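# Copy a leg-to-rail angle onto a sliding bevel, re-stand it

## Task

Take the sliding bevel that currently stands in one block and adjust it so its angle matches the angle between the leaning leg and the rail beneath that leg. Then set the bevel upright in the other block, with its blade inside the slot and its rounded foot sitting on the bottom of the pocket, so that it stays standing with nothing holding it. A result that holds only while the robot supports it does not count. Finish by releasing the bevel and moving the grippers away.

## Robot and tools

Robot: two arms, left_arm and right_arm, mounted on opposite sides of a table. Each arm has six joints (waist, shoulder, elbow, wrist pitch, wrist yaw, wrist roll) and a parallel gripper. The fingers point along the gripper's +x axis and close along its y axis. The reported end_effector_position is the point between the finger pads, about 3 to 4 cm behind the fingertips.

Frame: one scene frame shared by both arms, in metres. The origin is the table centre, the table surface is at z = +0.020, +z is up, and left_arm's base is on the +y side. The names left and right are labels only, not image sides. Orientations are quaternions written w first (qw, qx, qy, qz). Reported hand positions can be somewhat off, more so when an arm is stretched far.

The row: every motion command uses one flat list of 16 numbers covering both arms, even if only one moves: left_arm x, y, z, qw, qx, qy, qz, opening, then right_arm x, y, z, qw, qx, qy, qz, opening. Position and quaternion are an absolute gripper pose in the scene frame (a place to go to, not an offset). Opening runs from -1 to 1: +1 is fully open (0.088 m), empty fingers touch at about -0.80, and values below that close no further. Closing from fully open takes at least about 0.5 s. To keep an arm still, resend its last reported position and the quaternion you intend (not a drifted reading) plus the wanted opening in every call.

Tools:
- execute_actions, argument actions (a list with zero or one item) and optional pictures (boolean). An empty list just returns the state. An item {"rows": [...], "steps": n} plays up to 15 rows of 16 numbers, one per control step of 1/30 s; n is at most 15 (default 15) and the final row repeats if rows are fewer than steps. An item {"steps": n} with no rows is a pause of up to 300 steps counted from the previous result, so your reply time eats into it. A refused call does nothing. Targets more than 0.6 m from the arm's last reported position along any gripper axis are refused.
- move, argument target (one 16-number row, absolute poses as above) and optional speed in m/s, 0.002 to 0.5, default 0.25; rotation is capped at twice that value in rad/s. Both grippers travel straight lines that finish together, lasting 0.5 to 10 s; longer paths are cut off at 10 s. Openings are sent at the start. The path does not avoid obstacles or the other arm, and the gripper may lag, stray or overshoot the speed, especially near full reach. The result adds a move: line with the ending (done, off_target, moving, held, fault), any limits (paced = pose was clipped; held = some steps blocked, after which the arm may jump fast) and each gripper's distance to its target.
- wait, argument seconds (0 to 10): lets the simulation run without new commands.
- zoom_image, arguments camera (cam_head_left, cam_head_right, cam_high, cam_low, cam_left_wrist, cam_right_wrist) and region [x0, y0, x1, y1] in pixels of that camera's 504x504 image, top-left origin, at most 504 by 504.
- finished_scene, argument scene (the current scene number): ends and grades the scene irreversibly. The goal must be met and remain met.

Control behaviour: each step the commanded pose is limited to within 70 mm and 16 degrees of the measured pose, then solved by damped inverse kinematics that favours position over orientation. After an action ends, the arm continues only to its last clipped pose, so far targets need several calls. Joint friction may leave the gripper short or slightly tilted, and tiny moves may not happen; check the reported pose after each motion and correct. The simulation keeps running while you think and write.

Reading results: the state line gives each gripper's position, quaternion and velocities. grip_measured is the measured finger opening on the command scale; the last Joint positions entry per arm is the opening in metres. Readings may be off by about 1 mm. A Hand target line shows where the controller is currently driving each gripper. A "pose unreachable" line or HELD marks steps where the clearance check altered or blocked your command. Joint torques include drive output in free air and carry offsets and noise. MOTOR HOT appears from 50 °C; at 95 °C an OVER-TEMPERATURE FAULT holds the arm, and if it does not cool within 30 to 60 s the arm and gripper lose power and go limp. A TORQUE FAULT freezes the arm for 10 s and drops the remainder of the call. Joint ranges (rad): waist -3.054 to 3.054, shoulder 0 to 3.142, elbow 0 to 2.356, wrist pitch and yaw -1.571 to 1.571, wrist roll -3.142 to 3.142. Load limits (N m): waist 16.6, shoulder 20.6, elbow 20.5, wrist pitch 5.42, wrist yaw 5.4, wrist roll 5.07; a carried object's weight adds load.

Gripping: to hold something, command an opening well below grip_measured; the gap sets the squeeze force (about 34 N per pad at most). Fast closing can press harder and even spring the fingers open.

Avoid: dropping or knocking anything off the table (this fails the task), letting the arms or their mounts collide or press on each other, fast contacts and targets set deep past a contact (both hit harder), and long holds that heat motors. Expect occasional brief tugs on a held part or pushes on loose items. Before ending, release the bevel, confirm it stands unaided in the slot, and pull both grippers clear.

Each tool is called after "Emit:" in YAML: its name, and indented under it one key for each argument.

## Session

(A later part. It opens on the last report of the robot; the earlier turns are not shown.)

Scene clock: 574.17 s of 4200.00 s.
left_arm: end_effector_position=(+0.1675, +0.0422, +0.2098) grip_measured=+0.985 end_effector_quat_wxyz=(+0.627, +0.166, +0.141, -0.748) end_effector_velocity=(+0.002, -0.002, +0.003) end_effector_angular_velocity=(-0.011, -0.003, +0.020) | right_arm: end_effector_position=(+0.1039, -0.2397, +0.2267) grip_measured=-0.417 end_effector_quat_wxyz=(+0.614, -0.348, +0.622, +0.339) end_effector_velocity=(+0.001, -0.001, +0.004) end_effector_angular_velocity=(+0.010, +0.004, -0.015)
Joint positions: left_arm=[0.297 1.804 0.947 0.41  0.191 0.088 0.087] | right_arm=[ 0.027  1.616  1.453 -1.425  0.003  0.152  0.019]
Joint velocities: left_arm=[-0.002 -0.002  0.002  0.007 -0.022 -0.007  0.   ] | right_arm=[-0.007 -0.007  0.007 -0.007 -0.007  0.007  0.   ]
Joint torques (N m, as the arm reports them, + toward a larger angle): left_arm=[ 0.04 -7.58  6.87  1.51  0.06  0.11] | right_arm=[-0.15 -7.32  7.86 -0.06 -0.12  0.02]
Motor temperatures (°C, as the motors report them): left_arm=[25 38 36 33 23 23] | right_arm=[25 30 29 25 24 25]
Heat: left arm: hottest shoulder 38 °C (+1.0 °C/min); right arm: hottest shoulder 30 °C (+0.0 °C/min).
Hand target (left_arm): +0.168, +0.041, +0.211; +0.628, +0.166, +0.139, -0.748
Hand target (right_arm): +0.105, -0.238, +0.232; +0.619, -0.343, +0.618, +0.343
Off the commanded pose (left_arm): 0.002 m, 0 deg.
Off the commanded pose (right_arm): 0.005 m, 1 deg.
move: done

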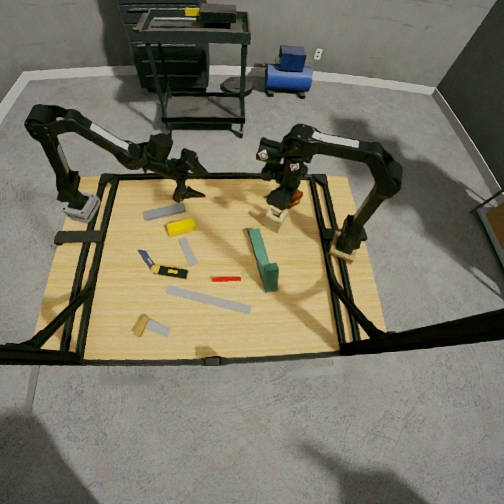

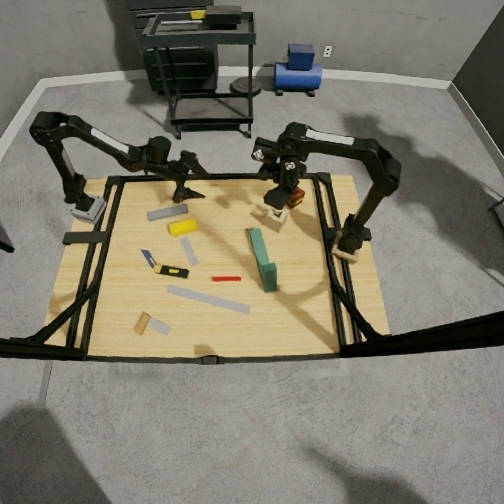

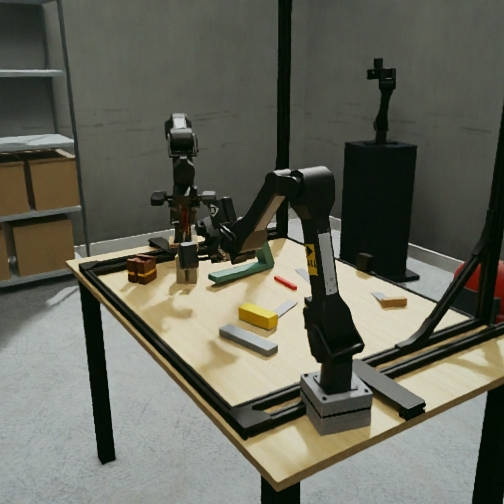

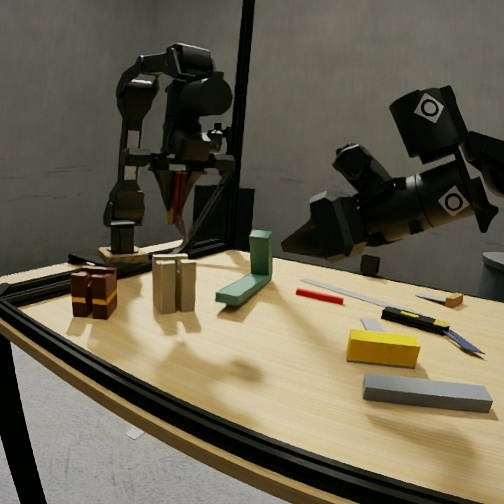

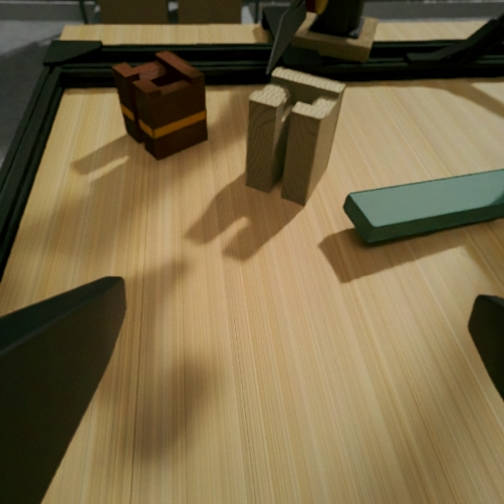

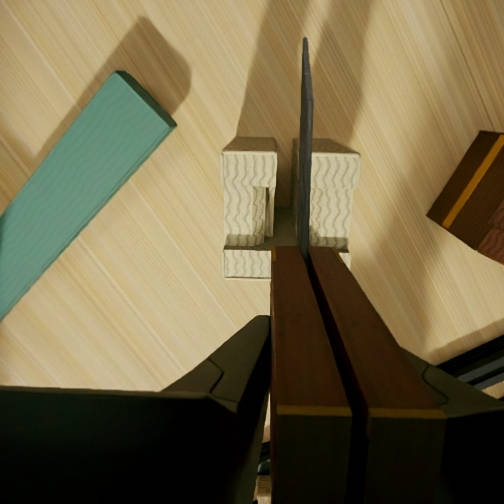

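Emit:
move:
  target: [-0.04,0.07,0.14,0.737,0,0,-0.676,1.0, -0.03,-0.165,0.235,0.7036,-0.0708,0.7036,0.0708,-0.7]
  speed: 0.1

Scene clock: 602.20 s of 4200.00 s.
left_arm: end_effector_position=(-0.0373, +0.0715, +0.1422) grip_measured=+0.985 end_effector_quat_wxyz=(+0.736, +0.001, -0.001, -0.677) end_effector_velocity=(+0.001, -0.001, +0.004) end_effector_angular_velocity=(-0.013, +0.003, +0.020) | right_arm: end_effector_position=(-0.0302, -0.1677, +0.2345) grip_measured=-0.417 end_effector_quat_wxyz=(+0.703, -0.070, +0.704, +0.073) end_effector_velocity=(-0.000, -0.004, +0.003) end_effector_angular_velocity=(-0.013, +0.007, -0.024)
Joint positions: left_arm=[-0.386  2.383  0.978  1.407 -0.728  0.003  0.087] | right_arm=[ 0.502  1.796  1.69  -1.461 -0.001  1.44   0.019]
Joint velocities: left_arm=[-0.002  0.002  0.012  0.007 -0.022  0.007 -0.   ] | right_arm=[-0.002 -0.002  0.007 -0.022 -0.007  0.022 -0.   ]
Joint torques (N m, as the arm reports them, + toward a larger angle): left_arm=[-0.35 -7.84  4.61  1.7  -0.1   0.21] | right_arm=[ 0.32 -6.64  7.87 -0.04  0.04  0.11]
Motor temperatures (°C, as the motors report them): left_arm=[25 39 35 34 23 23] | right_arm=[25 32 32 24 24 25]
Heat: left arm: hottest shoulder 39 °C (+1.0 °C/min); right arm: hottest shoulder 32 °C (+2.0 °C/min).
Hand target (left_arm): -0.039, +0.071, +0.140; +0.736, +0.002, -0.004, -0.677
Hand target (right_arm): -0.032, -0.165, +0.235; +0.703, -0.070, +0.704, +0.072
Off the commanded pose (left_arm): 0.004 m, 0 deg.
Off the commanded pose (right_arm): 0.003 m, 0 deg.
move: done

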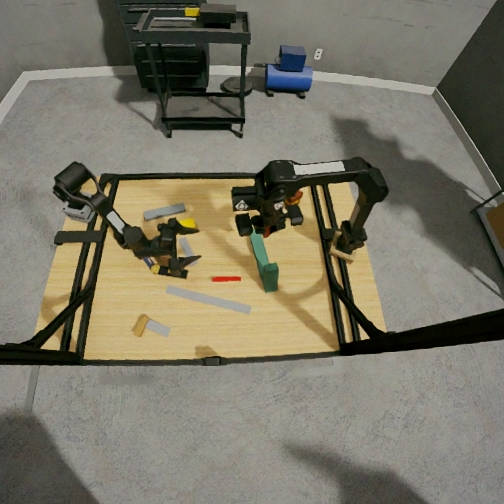

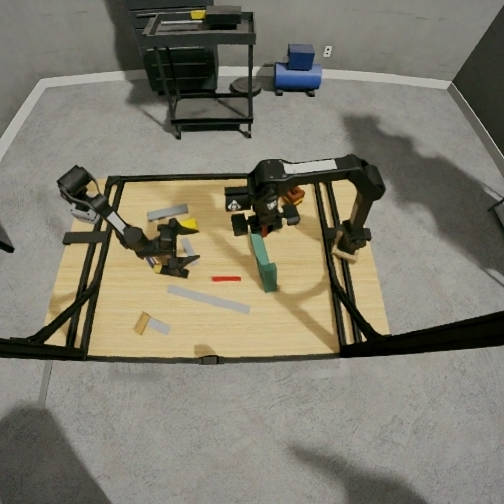

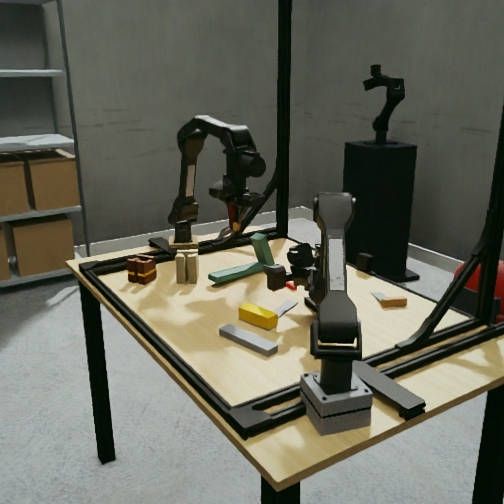

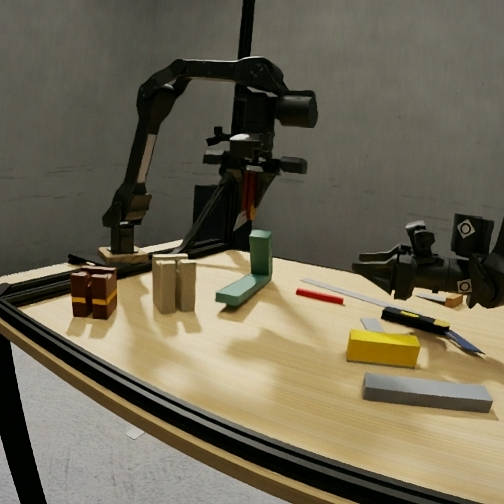

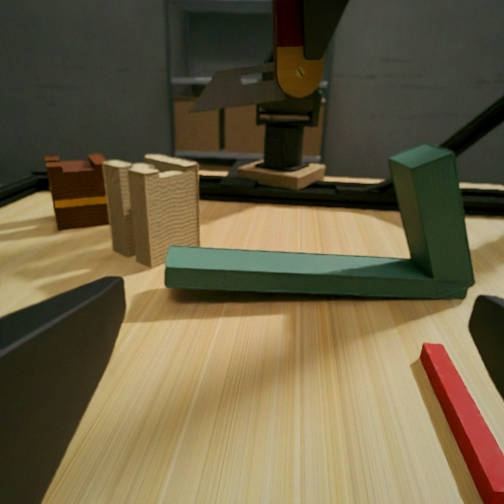

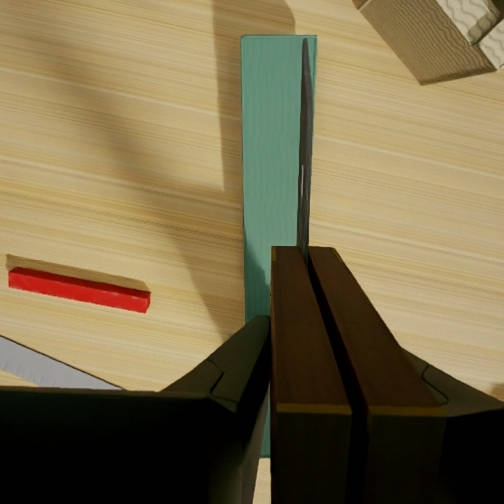

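Emit:
zoom_image:
  camera: "cam_left_wrist"
  region: [170, 0, 370, 130]

Emit:
zoom_image:
  camera: "cam_left_wrist"
  region: [150, 120, 504, 320]

Region (170, 0, 370, 130) of cam_left_wrist's 504x504 image, scaled by 2.520, with more detail than that image has; it fills the top 328 rows of this view, and the rest is white.

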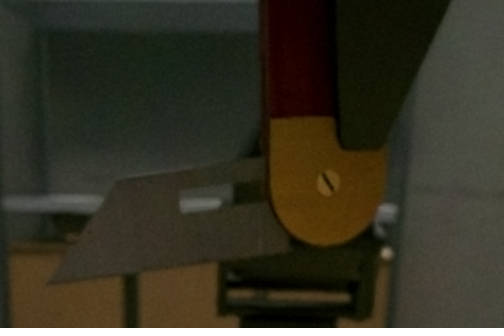

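Region (150, 120, 504, 320) of cam_left_wrist's 504x504 image, scaled by 1.424, with more detail than that image has; it fills the top 285 rows of this view, and the rest is white.

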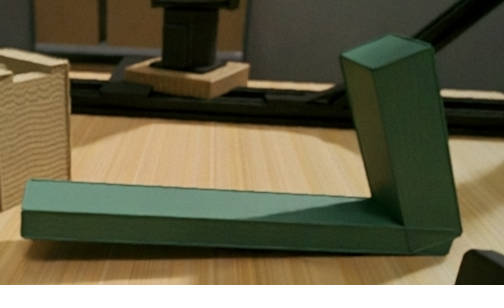

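Emit:
move:
  target: [-0.04,0.07,0.14,0.737,0,0,-0.676,1.0, 0.2057,-0.3077,0.232,0.6814,-0.189,0.6814,0.189,-0.7]
  speed: 0.15

Scene clock: 664.47 s of 4200.00 s.
left_arm: end_effector_position=(-0.0382, +0.0705, +0.1407) grip_measured=+0.985 end_effector_quat_wxyz=(+0.737, +0.002, -0.002, -0.676) end_effector_velocity=(+0.000, +0.001, -0.001) end_effector_angular_velocity=(+0.005, +0.003, +0.005) | right_arm: end_effector_position=(+0.2052, -0.3097, +0.2315) grip_measured=-0.417 end_effector_quat_wxyz=(+0.680, -0.192, +0.683, +0.185) end_effector_velocity=(+0.002, -0.002, +0.001) end_effector_angular_velocity=(+0.004, +0.007, +0.010)
Joint positions: left_arm=[-0.388  2.391  0.987  1.405 -0.734  0.006  0.087] | right_arm=[-0.413  1.62   1.476 -1.435  0.007  0.187  0.019]
Joint velocities: left_arm=[-0.002 -0.002 -0.002 -0.007 -0.007 -0.007 -0.   ] | right_arm=[-0.012  0.002  0.007 -0.007 -0.007 -0.022 -0.   ]
Joint torques (N m, as the arm reports them, + toward a larger angle): left_arm=[-0.35 -8.49  4.61  1.3  -0.1  -0.17] | right_arm=[-0.26 -5.31  7.92  0.15 -0.06 -0.1 ]
Motor temperatures (°C, as the motors report them): left_arm=[25 41 33 35 23 23] | right_arm=[25 34 33 24 24 25]
Heat: left arm: hottest shoulder 41 °C (+2.0 °C/min); right arm: hottest shoulder 34 °C (+2.0 °C/min).
Hand target (left_arm): -0.040, +0.070, +0.140; +0.737, +0.000, -0.000, -0.676
Hand target (right_arm): +0.209, -0.308, +0.232; +0.681, -0.191, +0.682, +0.187
Off the commanded pose (left_arm): 0.002 m, 0 deg.
Off the commanded pose (right_arm): 0.002 m, 1 deg.
move: done

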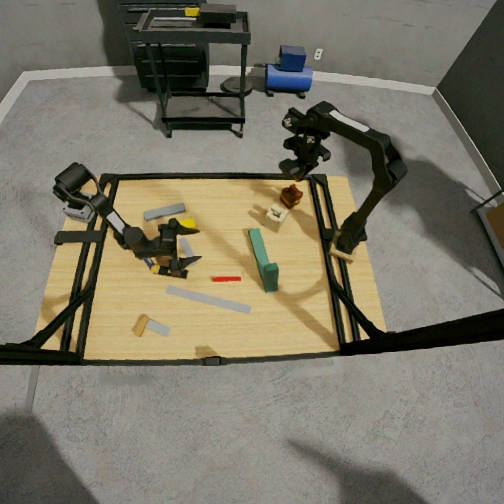

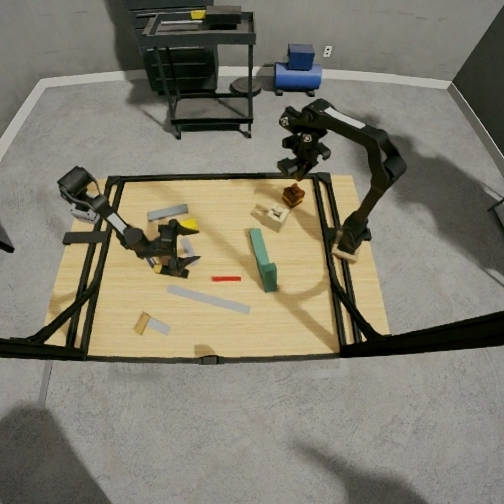

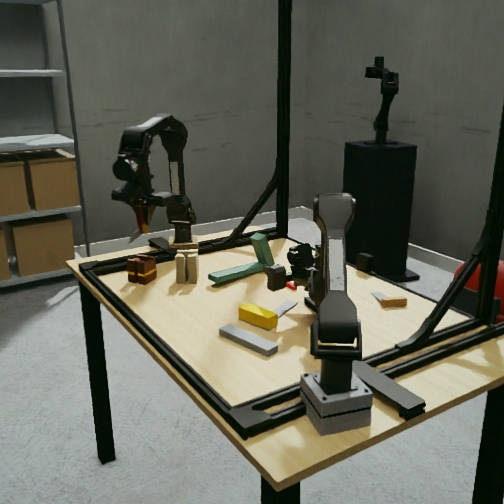

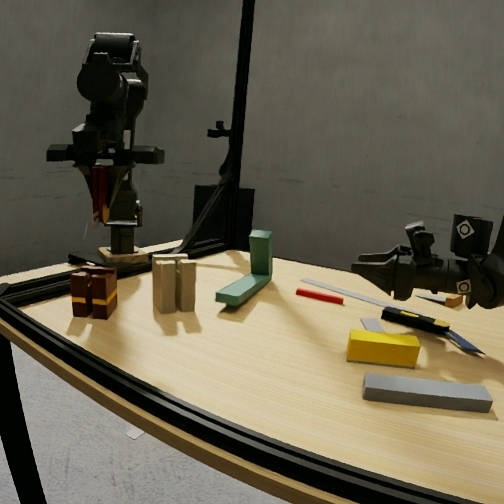

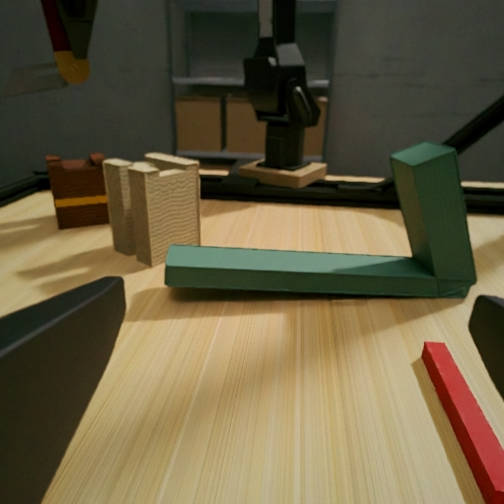

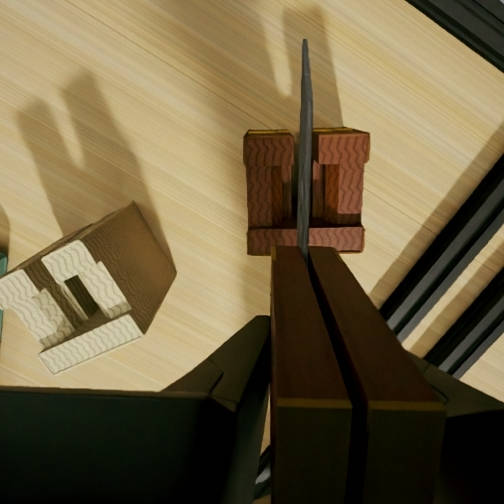

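Emit:
execute_actions:
  actions: []

Scene clock: 705.87 s of 4200.00 s.
left_arm: end_effector_position=(-0.0389, +0.0704, +0.1398) grip_measured=+0.985 end_effector_quat_wxyz=(+0.737, +0.002, -0.001, -0.676) end_effector_velocity=(+0.000, +0.001, -0.001) end_effector_angular_velocity=(+0.005, +0.003, +0.005) | right_arm: end_effector_position=(+0.2066, -0.3093, +0.2313) grip_measured=-0.417 end_effector_quat_wxyz=(+0.680, -0.192, +0.683, +0.186) end_effector_velocity=(-0.000, -0.003, +0.000) end_effector_angular_velocity=(-0.010, +0.001, +0.005)
Joint positions: left_arm=[-0.389  2.394  0.989  1.404 -0.734  0.004  0.087] | right_arm=[-0.415  1.625  1.481 -1.435  0.006  0.184  0.019]
Joint velocities: left_arm=[-0.002 -0.002 -0.002 -0.007 -0.007 -0.007  0.   ] | right_arm=[-0.002 -0.002 -0.002 -0.007  0.007 -0.007  0.   ]
Joint torques (N m, as the arm reports them, + toward a larger angle): left_arm=[-0.25 -8.88  4.28  1.37 -0.09 -0.1 ] | right_arm=[-0.2  -6.    7.36  0.13 -0.05 -0.06]
Motor temperatures (°C, as the motors report them): left_arm=[25 42 32 34 23 23] | right_arm=[25 32 34 24 24 25]
Heat: left arm: hottest shoulder 42 °C (+2.0 °C/min); right arm: hottest elbow 34 °C (+1.0 °C/min).
Hand target (left_arm): -0.040, +0.070, +0.140; +0.737, +0.000, -0.000, -0.676
Hand target (right_arm): +0.209, -0.308, +0.232; +0.681, -0.191, +0.682, +0.187
Off the commanded pose (left_arm): 0.001 m, 0 deg.
Off the commanded pose (right_arm): 0.002 m, 1 deg.
Steps of this call (steps 1 to 1242: nothing new was sent). Readings (end_effector_position):
1: left_arm (-0.0382, +0.0705, +0.1407) | right_arm (+0.2053, -0.3098, +0.2315)
2: left_arm (-0.0382, +0.0705, +0.1407) | right_arm (+0.2053, -0.3098, +0.2316)
4: left_arm (-0.0382, +0.0705, +0.1407) | right_arm (+0.2054, -0.3098, +0.2316)
8: left_arm (-0.0382, +0.0705, +0.1407) | right_arm (+0.2054, -0.3098, +0.2315)
1242: the state above

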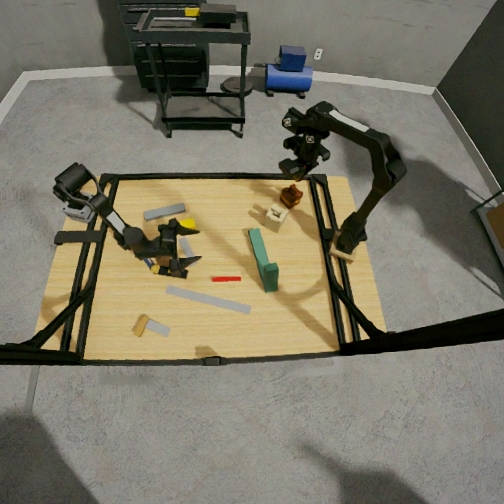

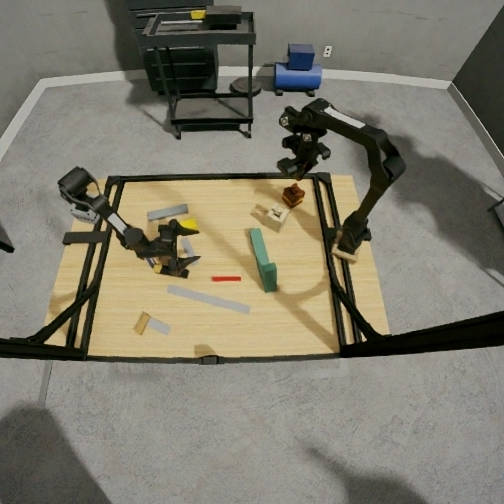

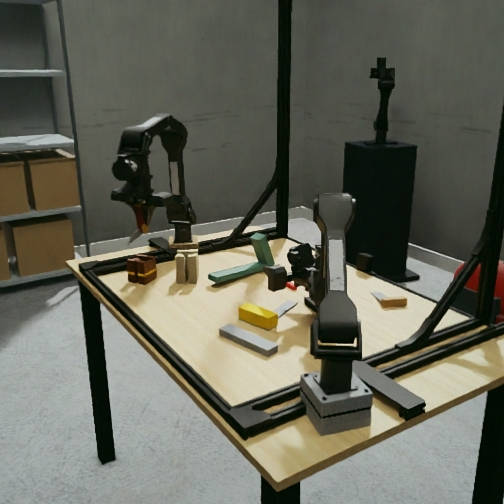

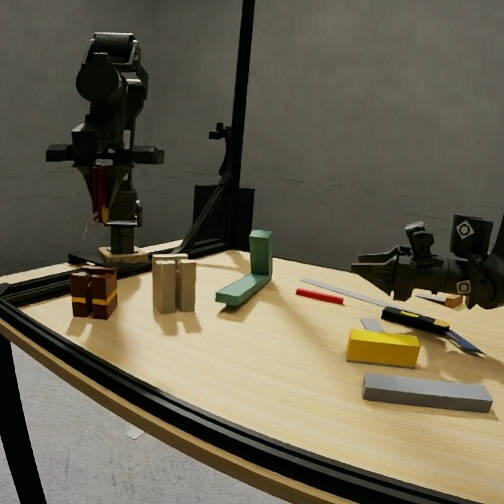

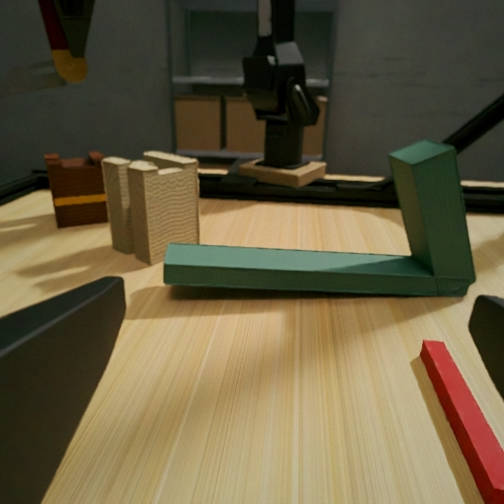

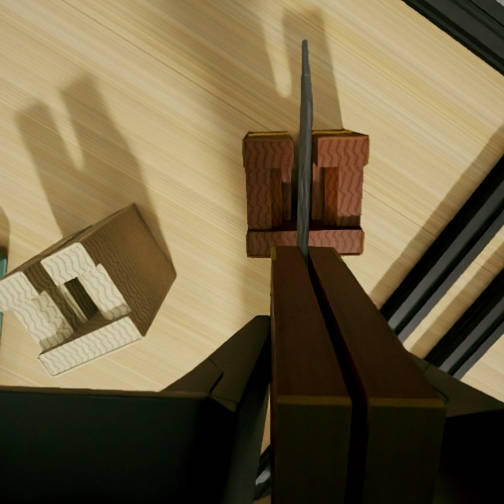

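Emit:
move:
  target: [-0.04,0.07,0.14,0.737,0,0,-0.676,1.0,0.2066,-0.3093,0.185,0.6814,-0.189,0.6814,0.189,-0.7]
  speed: 0.06

Scene clock: 715.20 s of 4200.00 s.
left_arm: end_effector_position=(-0.0389, +0.0703, +0.1397) grip_measured=+0.985 end_effector_quat_wxyz=(+0.737, +0.002, -0.001, -0.676) end_effector_velocity=(-0.002, +0.001, -0.003) end_effector_angular_velocity=(+0.009, -0.000, -0.010) | right_arm: end_effector_position=(+0.2072, -0.3081, +0.1848) grip_measured=-0.417 end_effector_quat_wxyz=(+0.680, -0.191, +0.682, +0.187) end_effector_velocity=(-0.003, -0.004, -0.001) end_effector_angular_velocity=(-0.003, +0.014, -0.000)
Joint positions: left_arm=[-0.389  2.395  0.99   1.404 -0.735  0.004  0.087] | right_arm=[-0.415  1.626  1.297 -1.246  0.003  0.183  0.019]
Joint velocities: left_arm=[-0.002  0.002 -0.002 -0.007  0.007 -0.007 -0.   ] | right_arm=[-0.007 -0.007 -0.012 -0.007 -0.007 -0.007  0.   ]
Joint torques (N m, as the arm reports them, + toward a larger angle): left_arm=[-0.2  -8.97  4.23  1.38 -0.09 -0.1 ] | right_arm=[-0.23 -7.59  5.01  0.28 -0.12 -0.08]
Motor temperatures (°C, as the motors report them): left_arm=[25 42 32 34 23 23] | right_arm=[25 32 34 24 24 25]
Heat: left arm: hottest shoulder 42 °C (+1.0 °C/min); right arm: hottest elbow 34 °C (+1.0 °C/min).
Hand target (left_arm): -0.040, +0.070, +0.140; +0.737, -0.000, -0.000, -0.676
Hand target (right_arm): +0.206, -0.309, +0.185; +0.681, -0.189, +0.682, +0.189
Off the commanded pose (left_arm): 0.001 m, 0 deg.
Off the commanded pose (right_arm): 0.001 m, 0 deg.
move: done

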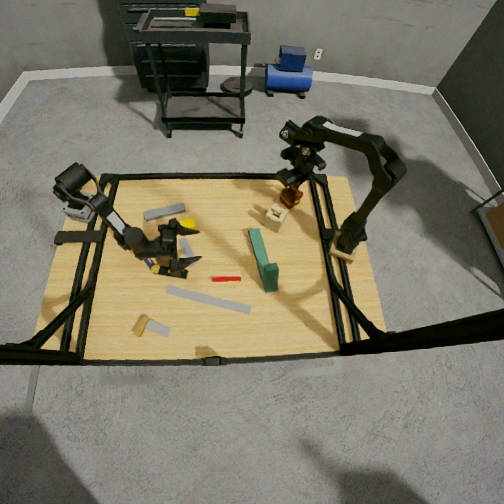

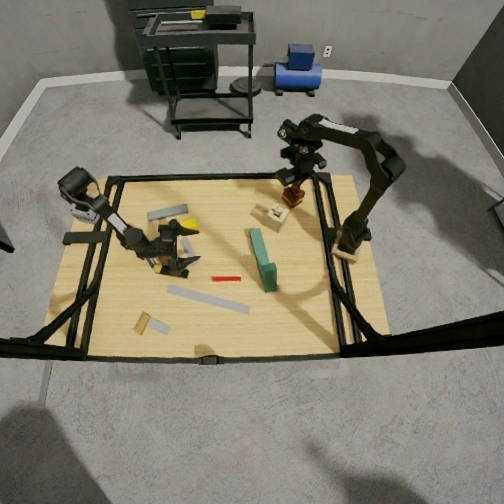

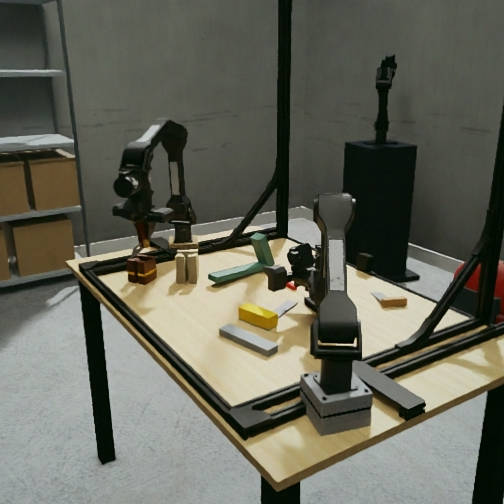

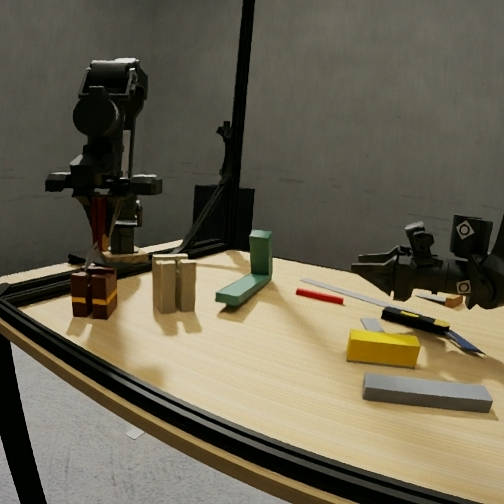

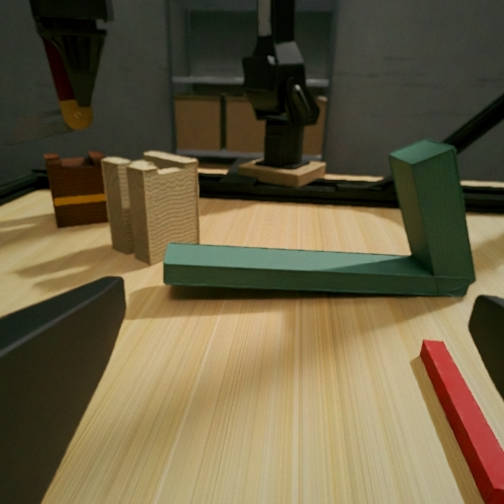

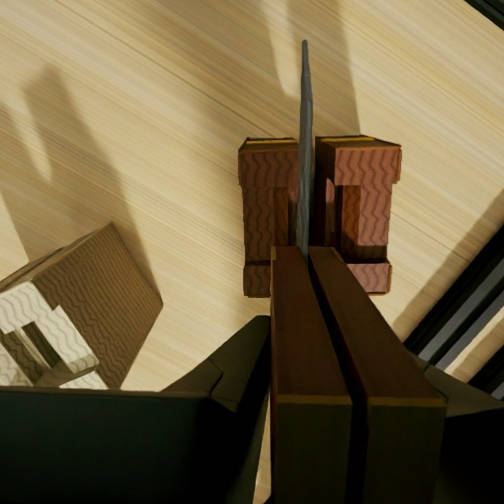

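Emit:
zoom_image:
  camera: "cam_right_wrist"
  region: [220,100,420,320]

Emit:
zoom_image:
  camera: "cam_left_wrist"
  region: [20,60,140,240]

Region (220, 100, 420, 320) of cam_right_wrist's 504x504 image, scaled by 2.291, with more detail than that image has; it fills the left 458 columns of this view, and the rest is white.

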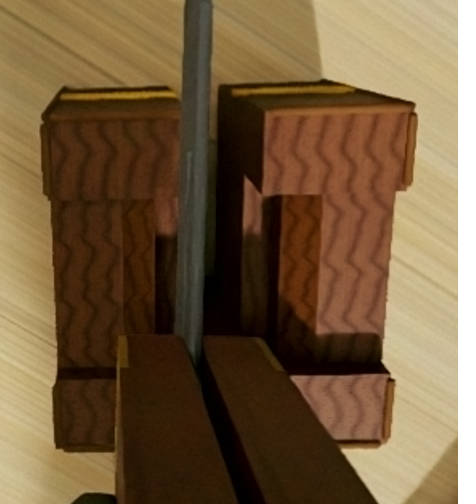

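Region (20, 60, 140, 240) of cam_left_wrist's 504x504 image, scaled by 2.800, with more detail than that image has.

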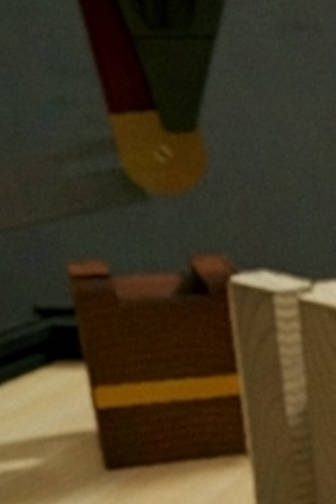

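Emit:
move:
  target: [-0.04,0.07,0.14,0.737,0,0,-0.676,1.0,0.2165,-0.3135,0.182,0.6814,-0.189,0.6814,0.189,-0.7]
  speed: 0.03

Scene clock: 757.00 s of 4200.00 s.
left_arm: end_effector_position=(-0.0394, +0.0703, +0.1394) grip_measured=+0.985 end_effector_quat_wxyz=(+0.737, +0.002, -0.001, -0.676) end_effector_velocity=(+0.000, +0.001, -0.001) end_effector_angular_velocity=(+0.005, +0.003, +0.005) | right_arm: end_effector_position=(+0.2143, -0.3143, +0.1832) grip_measured=-0.417 end_effector_quat_wxyz=(+0.682, -0.189, +0.681, +0.188) end_effector_velocity=(-0.000, -0.003, -0.001) end_effector_angular_velocity=(-0.013, +0.005, +0.005)
Joint positions: left_arm=[-0.389  2.396  0.991  1.403 -0.735  0.002  0.087] | right_arm=[-0.449  1.628  1.293 -1.235  0.002  0.151  0.019]
Joint velocities: left_arm=[-0.002 -0.002 -0.002 -0.007 -0.007 -0.007 -0.   ] | right_arm=[-0.002  0.002 -0.002 -0.007  0.007 -0.007 -0.   ]
Joint torques (N m, as the arm reports them, + toward a larger angle): left_arm=[-0.17 -9.13  4.09  1.4  -0.06 -0.06] | right_arm=[-0.29 -5.38  6.95  0.32 -0.1  -0.08]
Motor temperatures (°C, as the motors report them): left_arm=[25 44 32 34 23 23] | right_arm=[25 34 32 24 24 25]
Heat: left arm: hottest shoulder 44 °C (+2.0 °C/min); right arm: hottest shoulder 34 °C (+0.0 °C/min).
Hand target (left_arm): -0.040, +0.070, +0.140; +0.737, -0.000, +0.000, -0.676
Hand target (right_arm): +0.217, -0.314, +0.182; +0.681, -0.189, +0.681, +0.189
Off the commanded pose (left_arm): 0.001 m, 0 deg.
Off the commanded pose (right_arm): 0.003 m, 0 deg.
move: done

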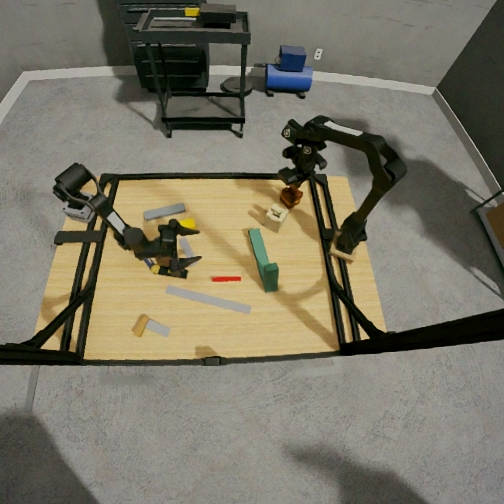

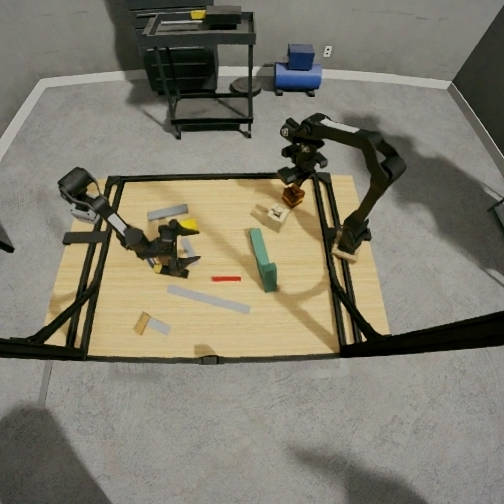

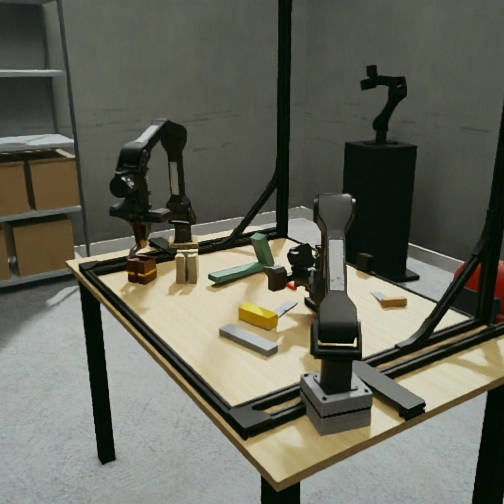

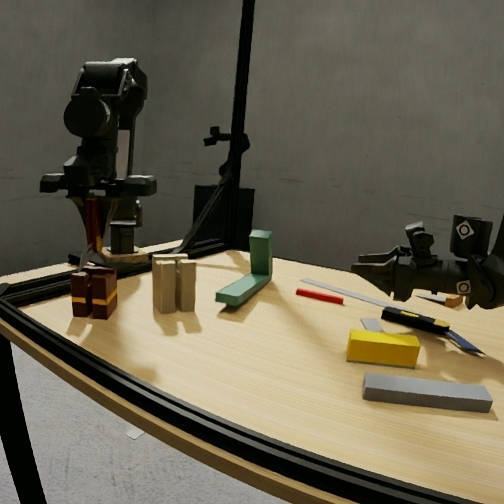

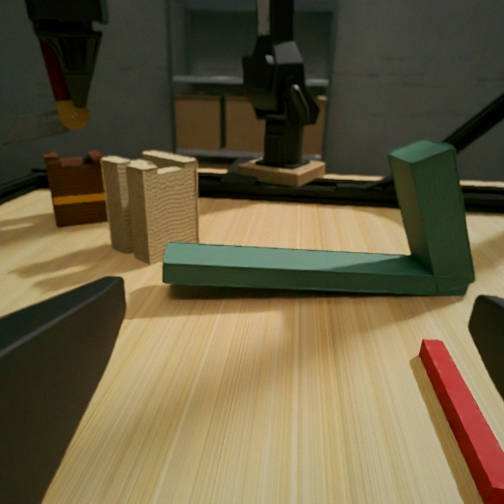

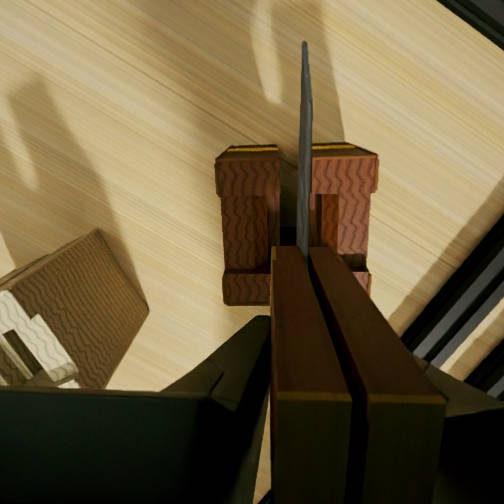

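Emit:
zoom_image:
  camera: "cam_right_wrist"
  region: [200,110,400,320]

Region (200, 110, 400, 320) of cam_right_wrist's 504x504 image, scaled by 2.400, with more detail than that image has; it fills the left 480 columns of this view, and the rest is white.

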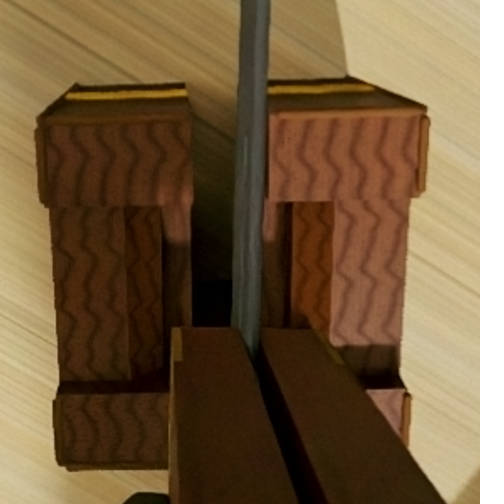

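Emit:
move:
  target: [-0.04,0.07,0.14,0.737,0,0,-0.676,1.0,0.2185,-0.3135,0.166,0.6814,-0.189,0.6814,0.189,-0.7]
  speed: 0.02

Scene clock: 773.30 s of 4200.00 s.
left_arm: end_effector_position=(-0.0394, +0.0702, +0.1394) grip_measured=+0.985 end_effector_quat_wxyz=(+0.737, +0.001, -0.001, -0.676) end_effector_velocity=(-0.003, +0.001, +0.001) end_effector_angular_velocity=(+0.001, +0.006, +0.000) | right_arm: end_effector_position=(+0.2188, -0.3122, +0.1706) grip_measured=-0.417 end_effector_quat_wxyz=(+0.686, -0.188, +0.676, +0.190) end_effector_velocity=(-0.004, -0.001, +0.000) end_effector_angular_velocity=(+0.001, +0.010, +0.010)
Joint positions: left_arm=[-0.389  2.396  0.992  1.403 -0.735  0.002  0.087] | right_arm=[-0.453  1.641  1.256 -1.172  0.002  0.146  0.019]
Joint velocities: left_arm=[-0.007 -0.002  0.002 -0.007 -0.007 -0.007 -0.   ] | right_arm=[ 0.002 -0.007 -0.007 -0.007 -0.007 -0.007 -0.   ]
Joint torques (N m, as the arm reports them, + toward a larger angle): left_arm=[-0.13 -9.16  4.02  1.41 -0.06 -0.04] | right_arm=[-0.3  -5.54  5.19  0.33 -0.1  -0.09]
Motor temperatures (°C, as the motors report them): left_arm=[25 44 31 34 23 23] | right_arm=[25 33 32 24 24 25]
Heat: left arm: hottest shoulder 44 °C (+2.0 °C/min); right arm: hottest shoulder 33 °C (-1.0 °C/min).
Hand target (left_arm): -0.040, +0.070, +0.140; +0.737, -0.000, -0.000, -0.676
Hand target (right_arm): +0.218, -0.314, +0.166; +0.682, -0.189, +0.681, +0.189
Off the commanded pose (left_arm): 0.001 m, 0 deg.
Off the commanded pose (right_arm): 0.005 m, 1 deg.
move: done

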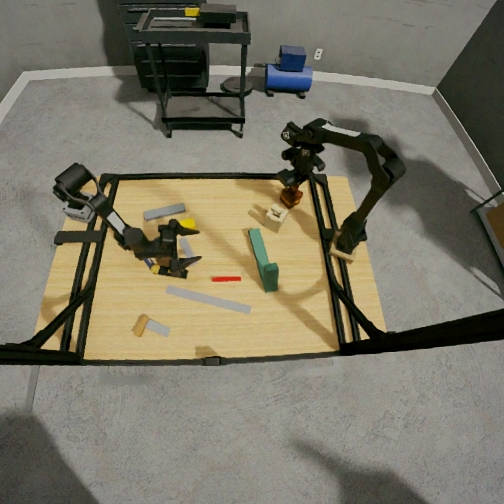

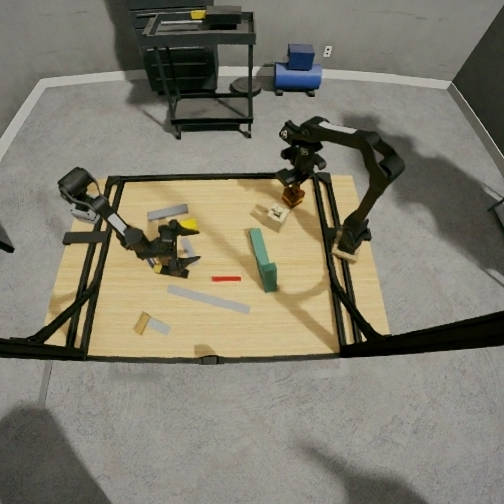

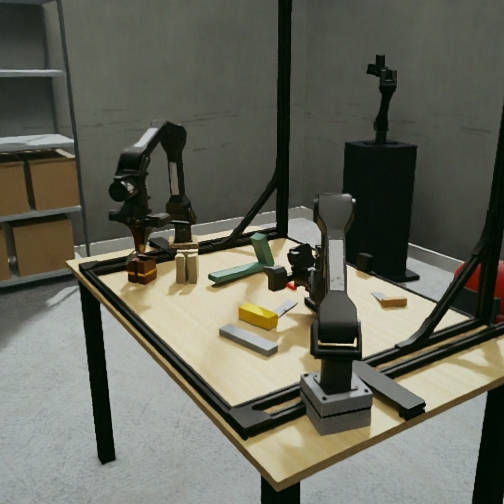

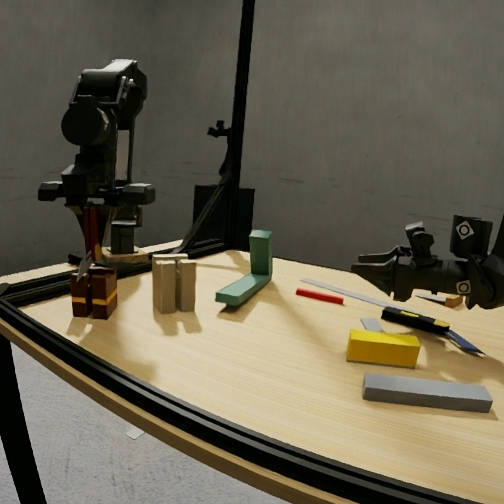

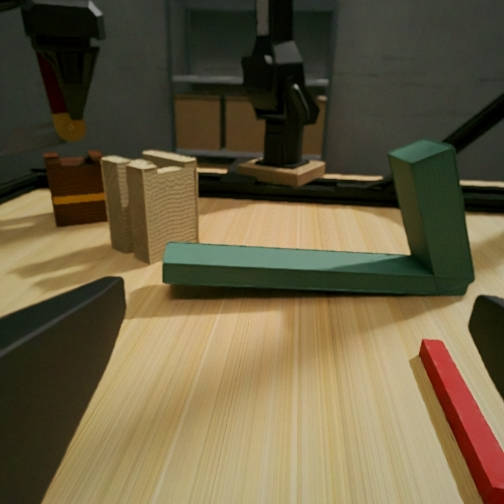

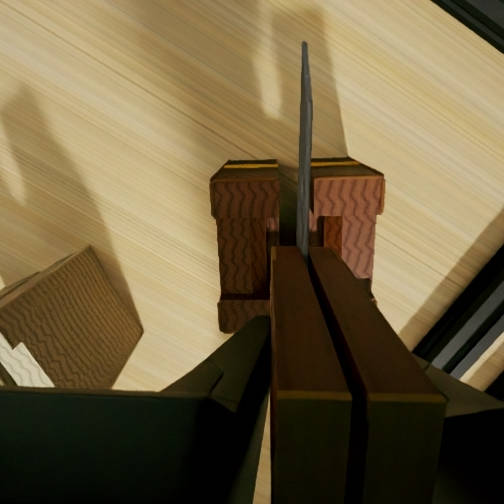

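Emit:
zoom_image:
  camera: "cam_left_wrist"
  region: [20,70,130,230]

Emit:
zoom_image:
  camera: "cam_low"
  region: [40,200,160,330]

Region (20, 70, 130, 230) of cam_left_wrist's 504x504 image, scaled by 3.150, with more detail than that image has; it fills the left 346 columns of this view, and the rest is white.

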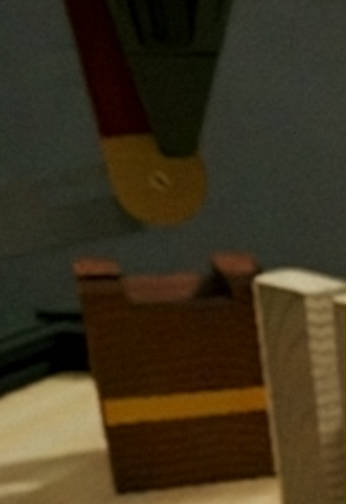

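Region (40, 200, 160, 330) of cam_low's 504x504 image, scaled by 3.877, with more detail than that image has; it fills the left 465 columns of this view, and the rest is white.

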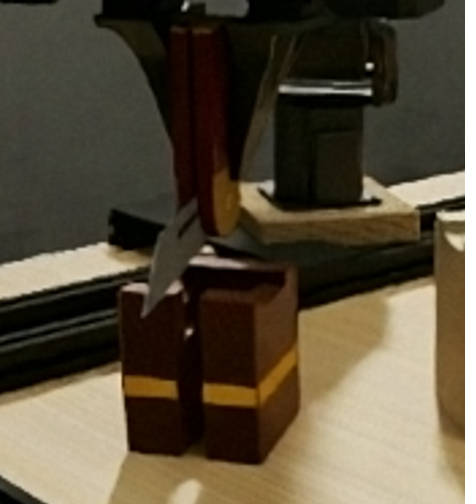

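Emit:
move:
  target: [-0.04,0.07,0.14,0.737,0,0,-0.676,1.0,0.2185,-0.3130,0.150,0.680,-0.189,0.683,0.189,-0.7]
  speed: 0.015

Scene clock: 802.93 s of 4200.00 s.
left_arm: end_effector_position=(-0.0396, +0.0703, +0.1390) grip_measured=+0.985 end_effector_quat_wxyz=(+0.737, +0.002, -0.000, -0.676) end_effector_velocity=(+0.000, +0.001, -0.001) end_effector_angular_velocity=(-0.001, -0.006, +0.005) | right_arm: end_effector_position=(+0.2193, -0.3120, +0.1545) grip_measured=-0.417 end_effector_quat_wxyz=(+0.685, -0.188, +0.678, +0.190) end_effector_velocity=(-0.001, -0.002, +0.001) end_effector_angular_velocity=(+0.004, +0.006, +0.000)
Joint positions: left_arm=[-0.39   2.397  0.992  1.402 -0.735  0.001  0.087] | right_arm=[-0.454  1.657  1.209 -1.113  0.001  0.145  0.019]
Joint velocities: left_arm=[-0.002  0.002 -0.002  0.007 -0.007  0.007 -0.001] | right_arm=[-0.007 -0.007 -0.002 -0.007 -0.007 -0.007 -0.   ]
Joint torques (N m, as the arm reports them, + toward a larger angle): left_arm=[-0.12 -9.24  3.96  1.42 -0.06 -0.02] | right_arm=[-0.19 -5.6   5.08  0.32 -0.12 -0.06]
Motor temperatures (°C, as the motors report them): left_arm=[25 45 31 34 23 23] | right_arm=[25 32 31 24 24 25]
Heat: left arm: hottest shoulder 45 °C (+2.0 °C/min); right arm: hottest shoulder 32 °C (-2.0 °C/min).
Hand target (left_arm): -0.040, +0.070, +0.140; +0.737, +0.000, -0.000, -0.676
Hand target (right_arm): +0.218, -0.313, +0.150; +0.680, -0.189, +0.683, +0.189
Off the commanded pose (left_arm): 0.001 m, 0 deg.
Off the commanded pose (right_arm): 0.005 m, 1 deg.
move: done

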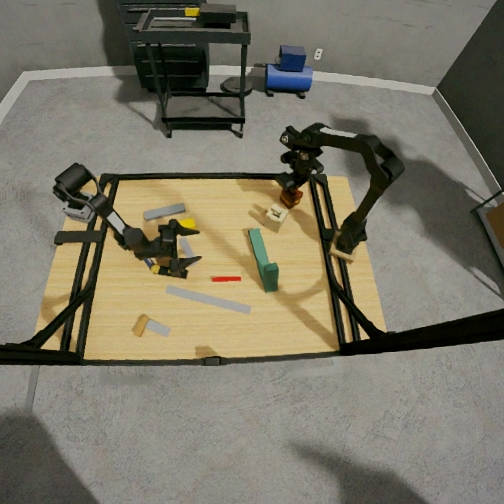

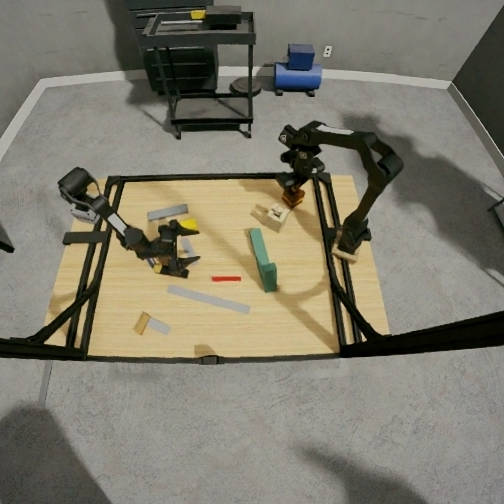

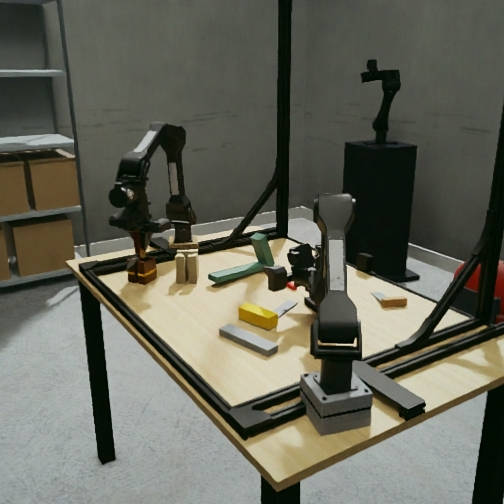

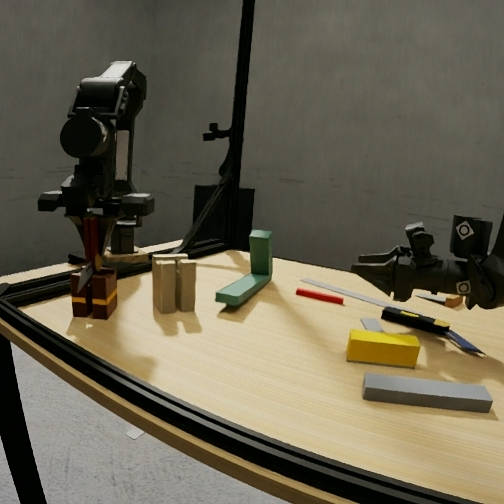

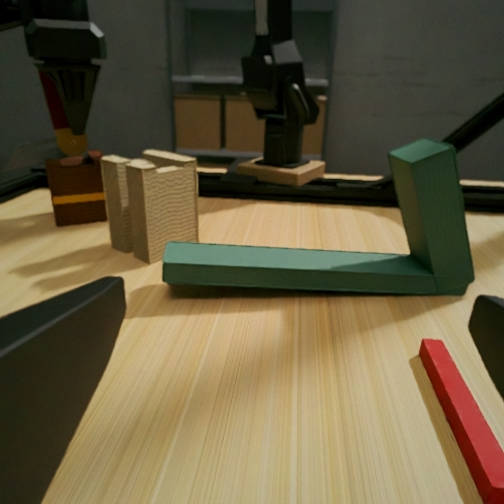

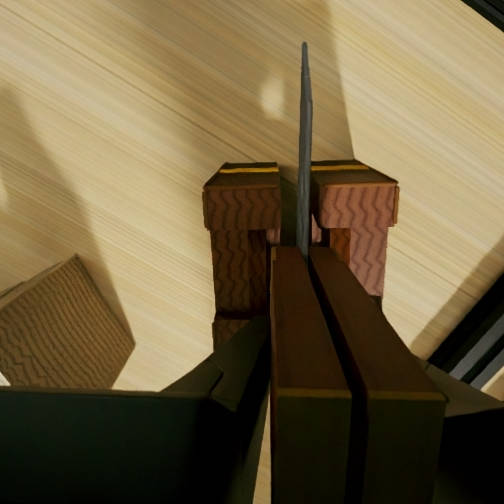

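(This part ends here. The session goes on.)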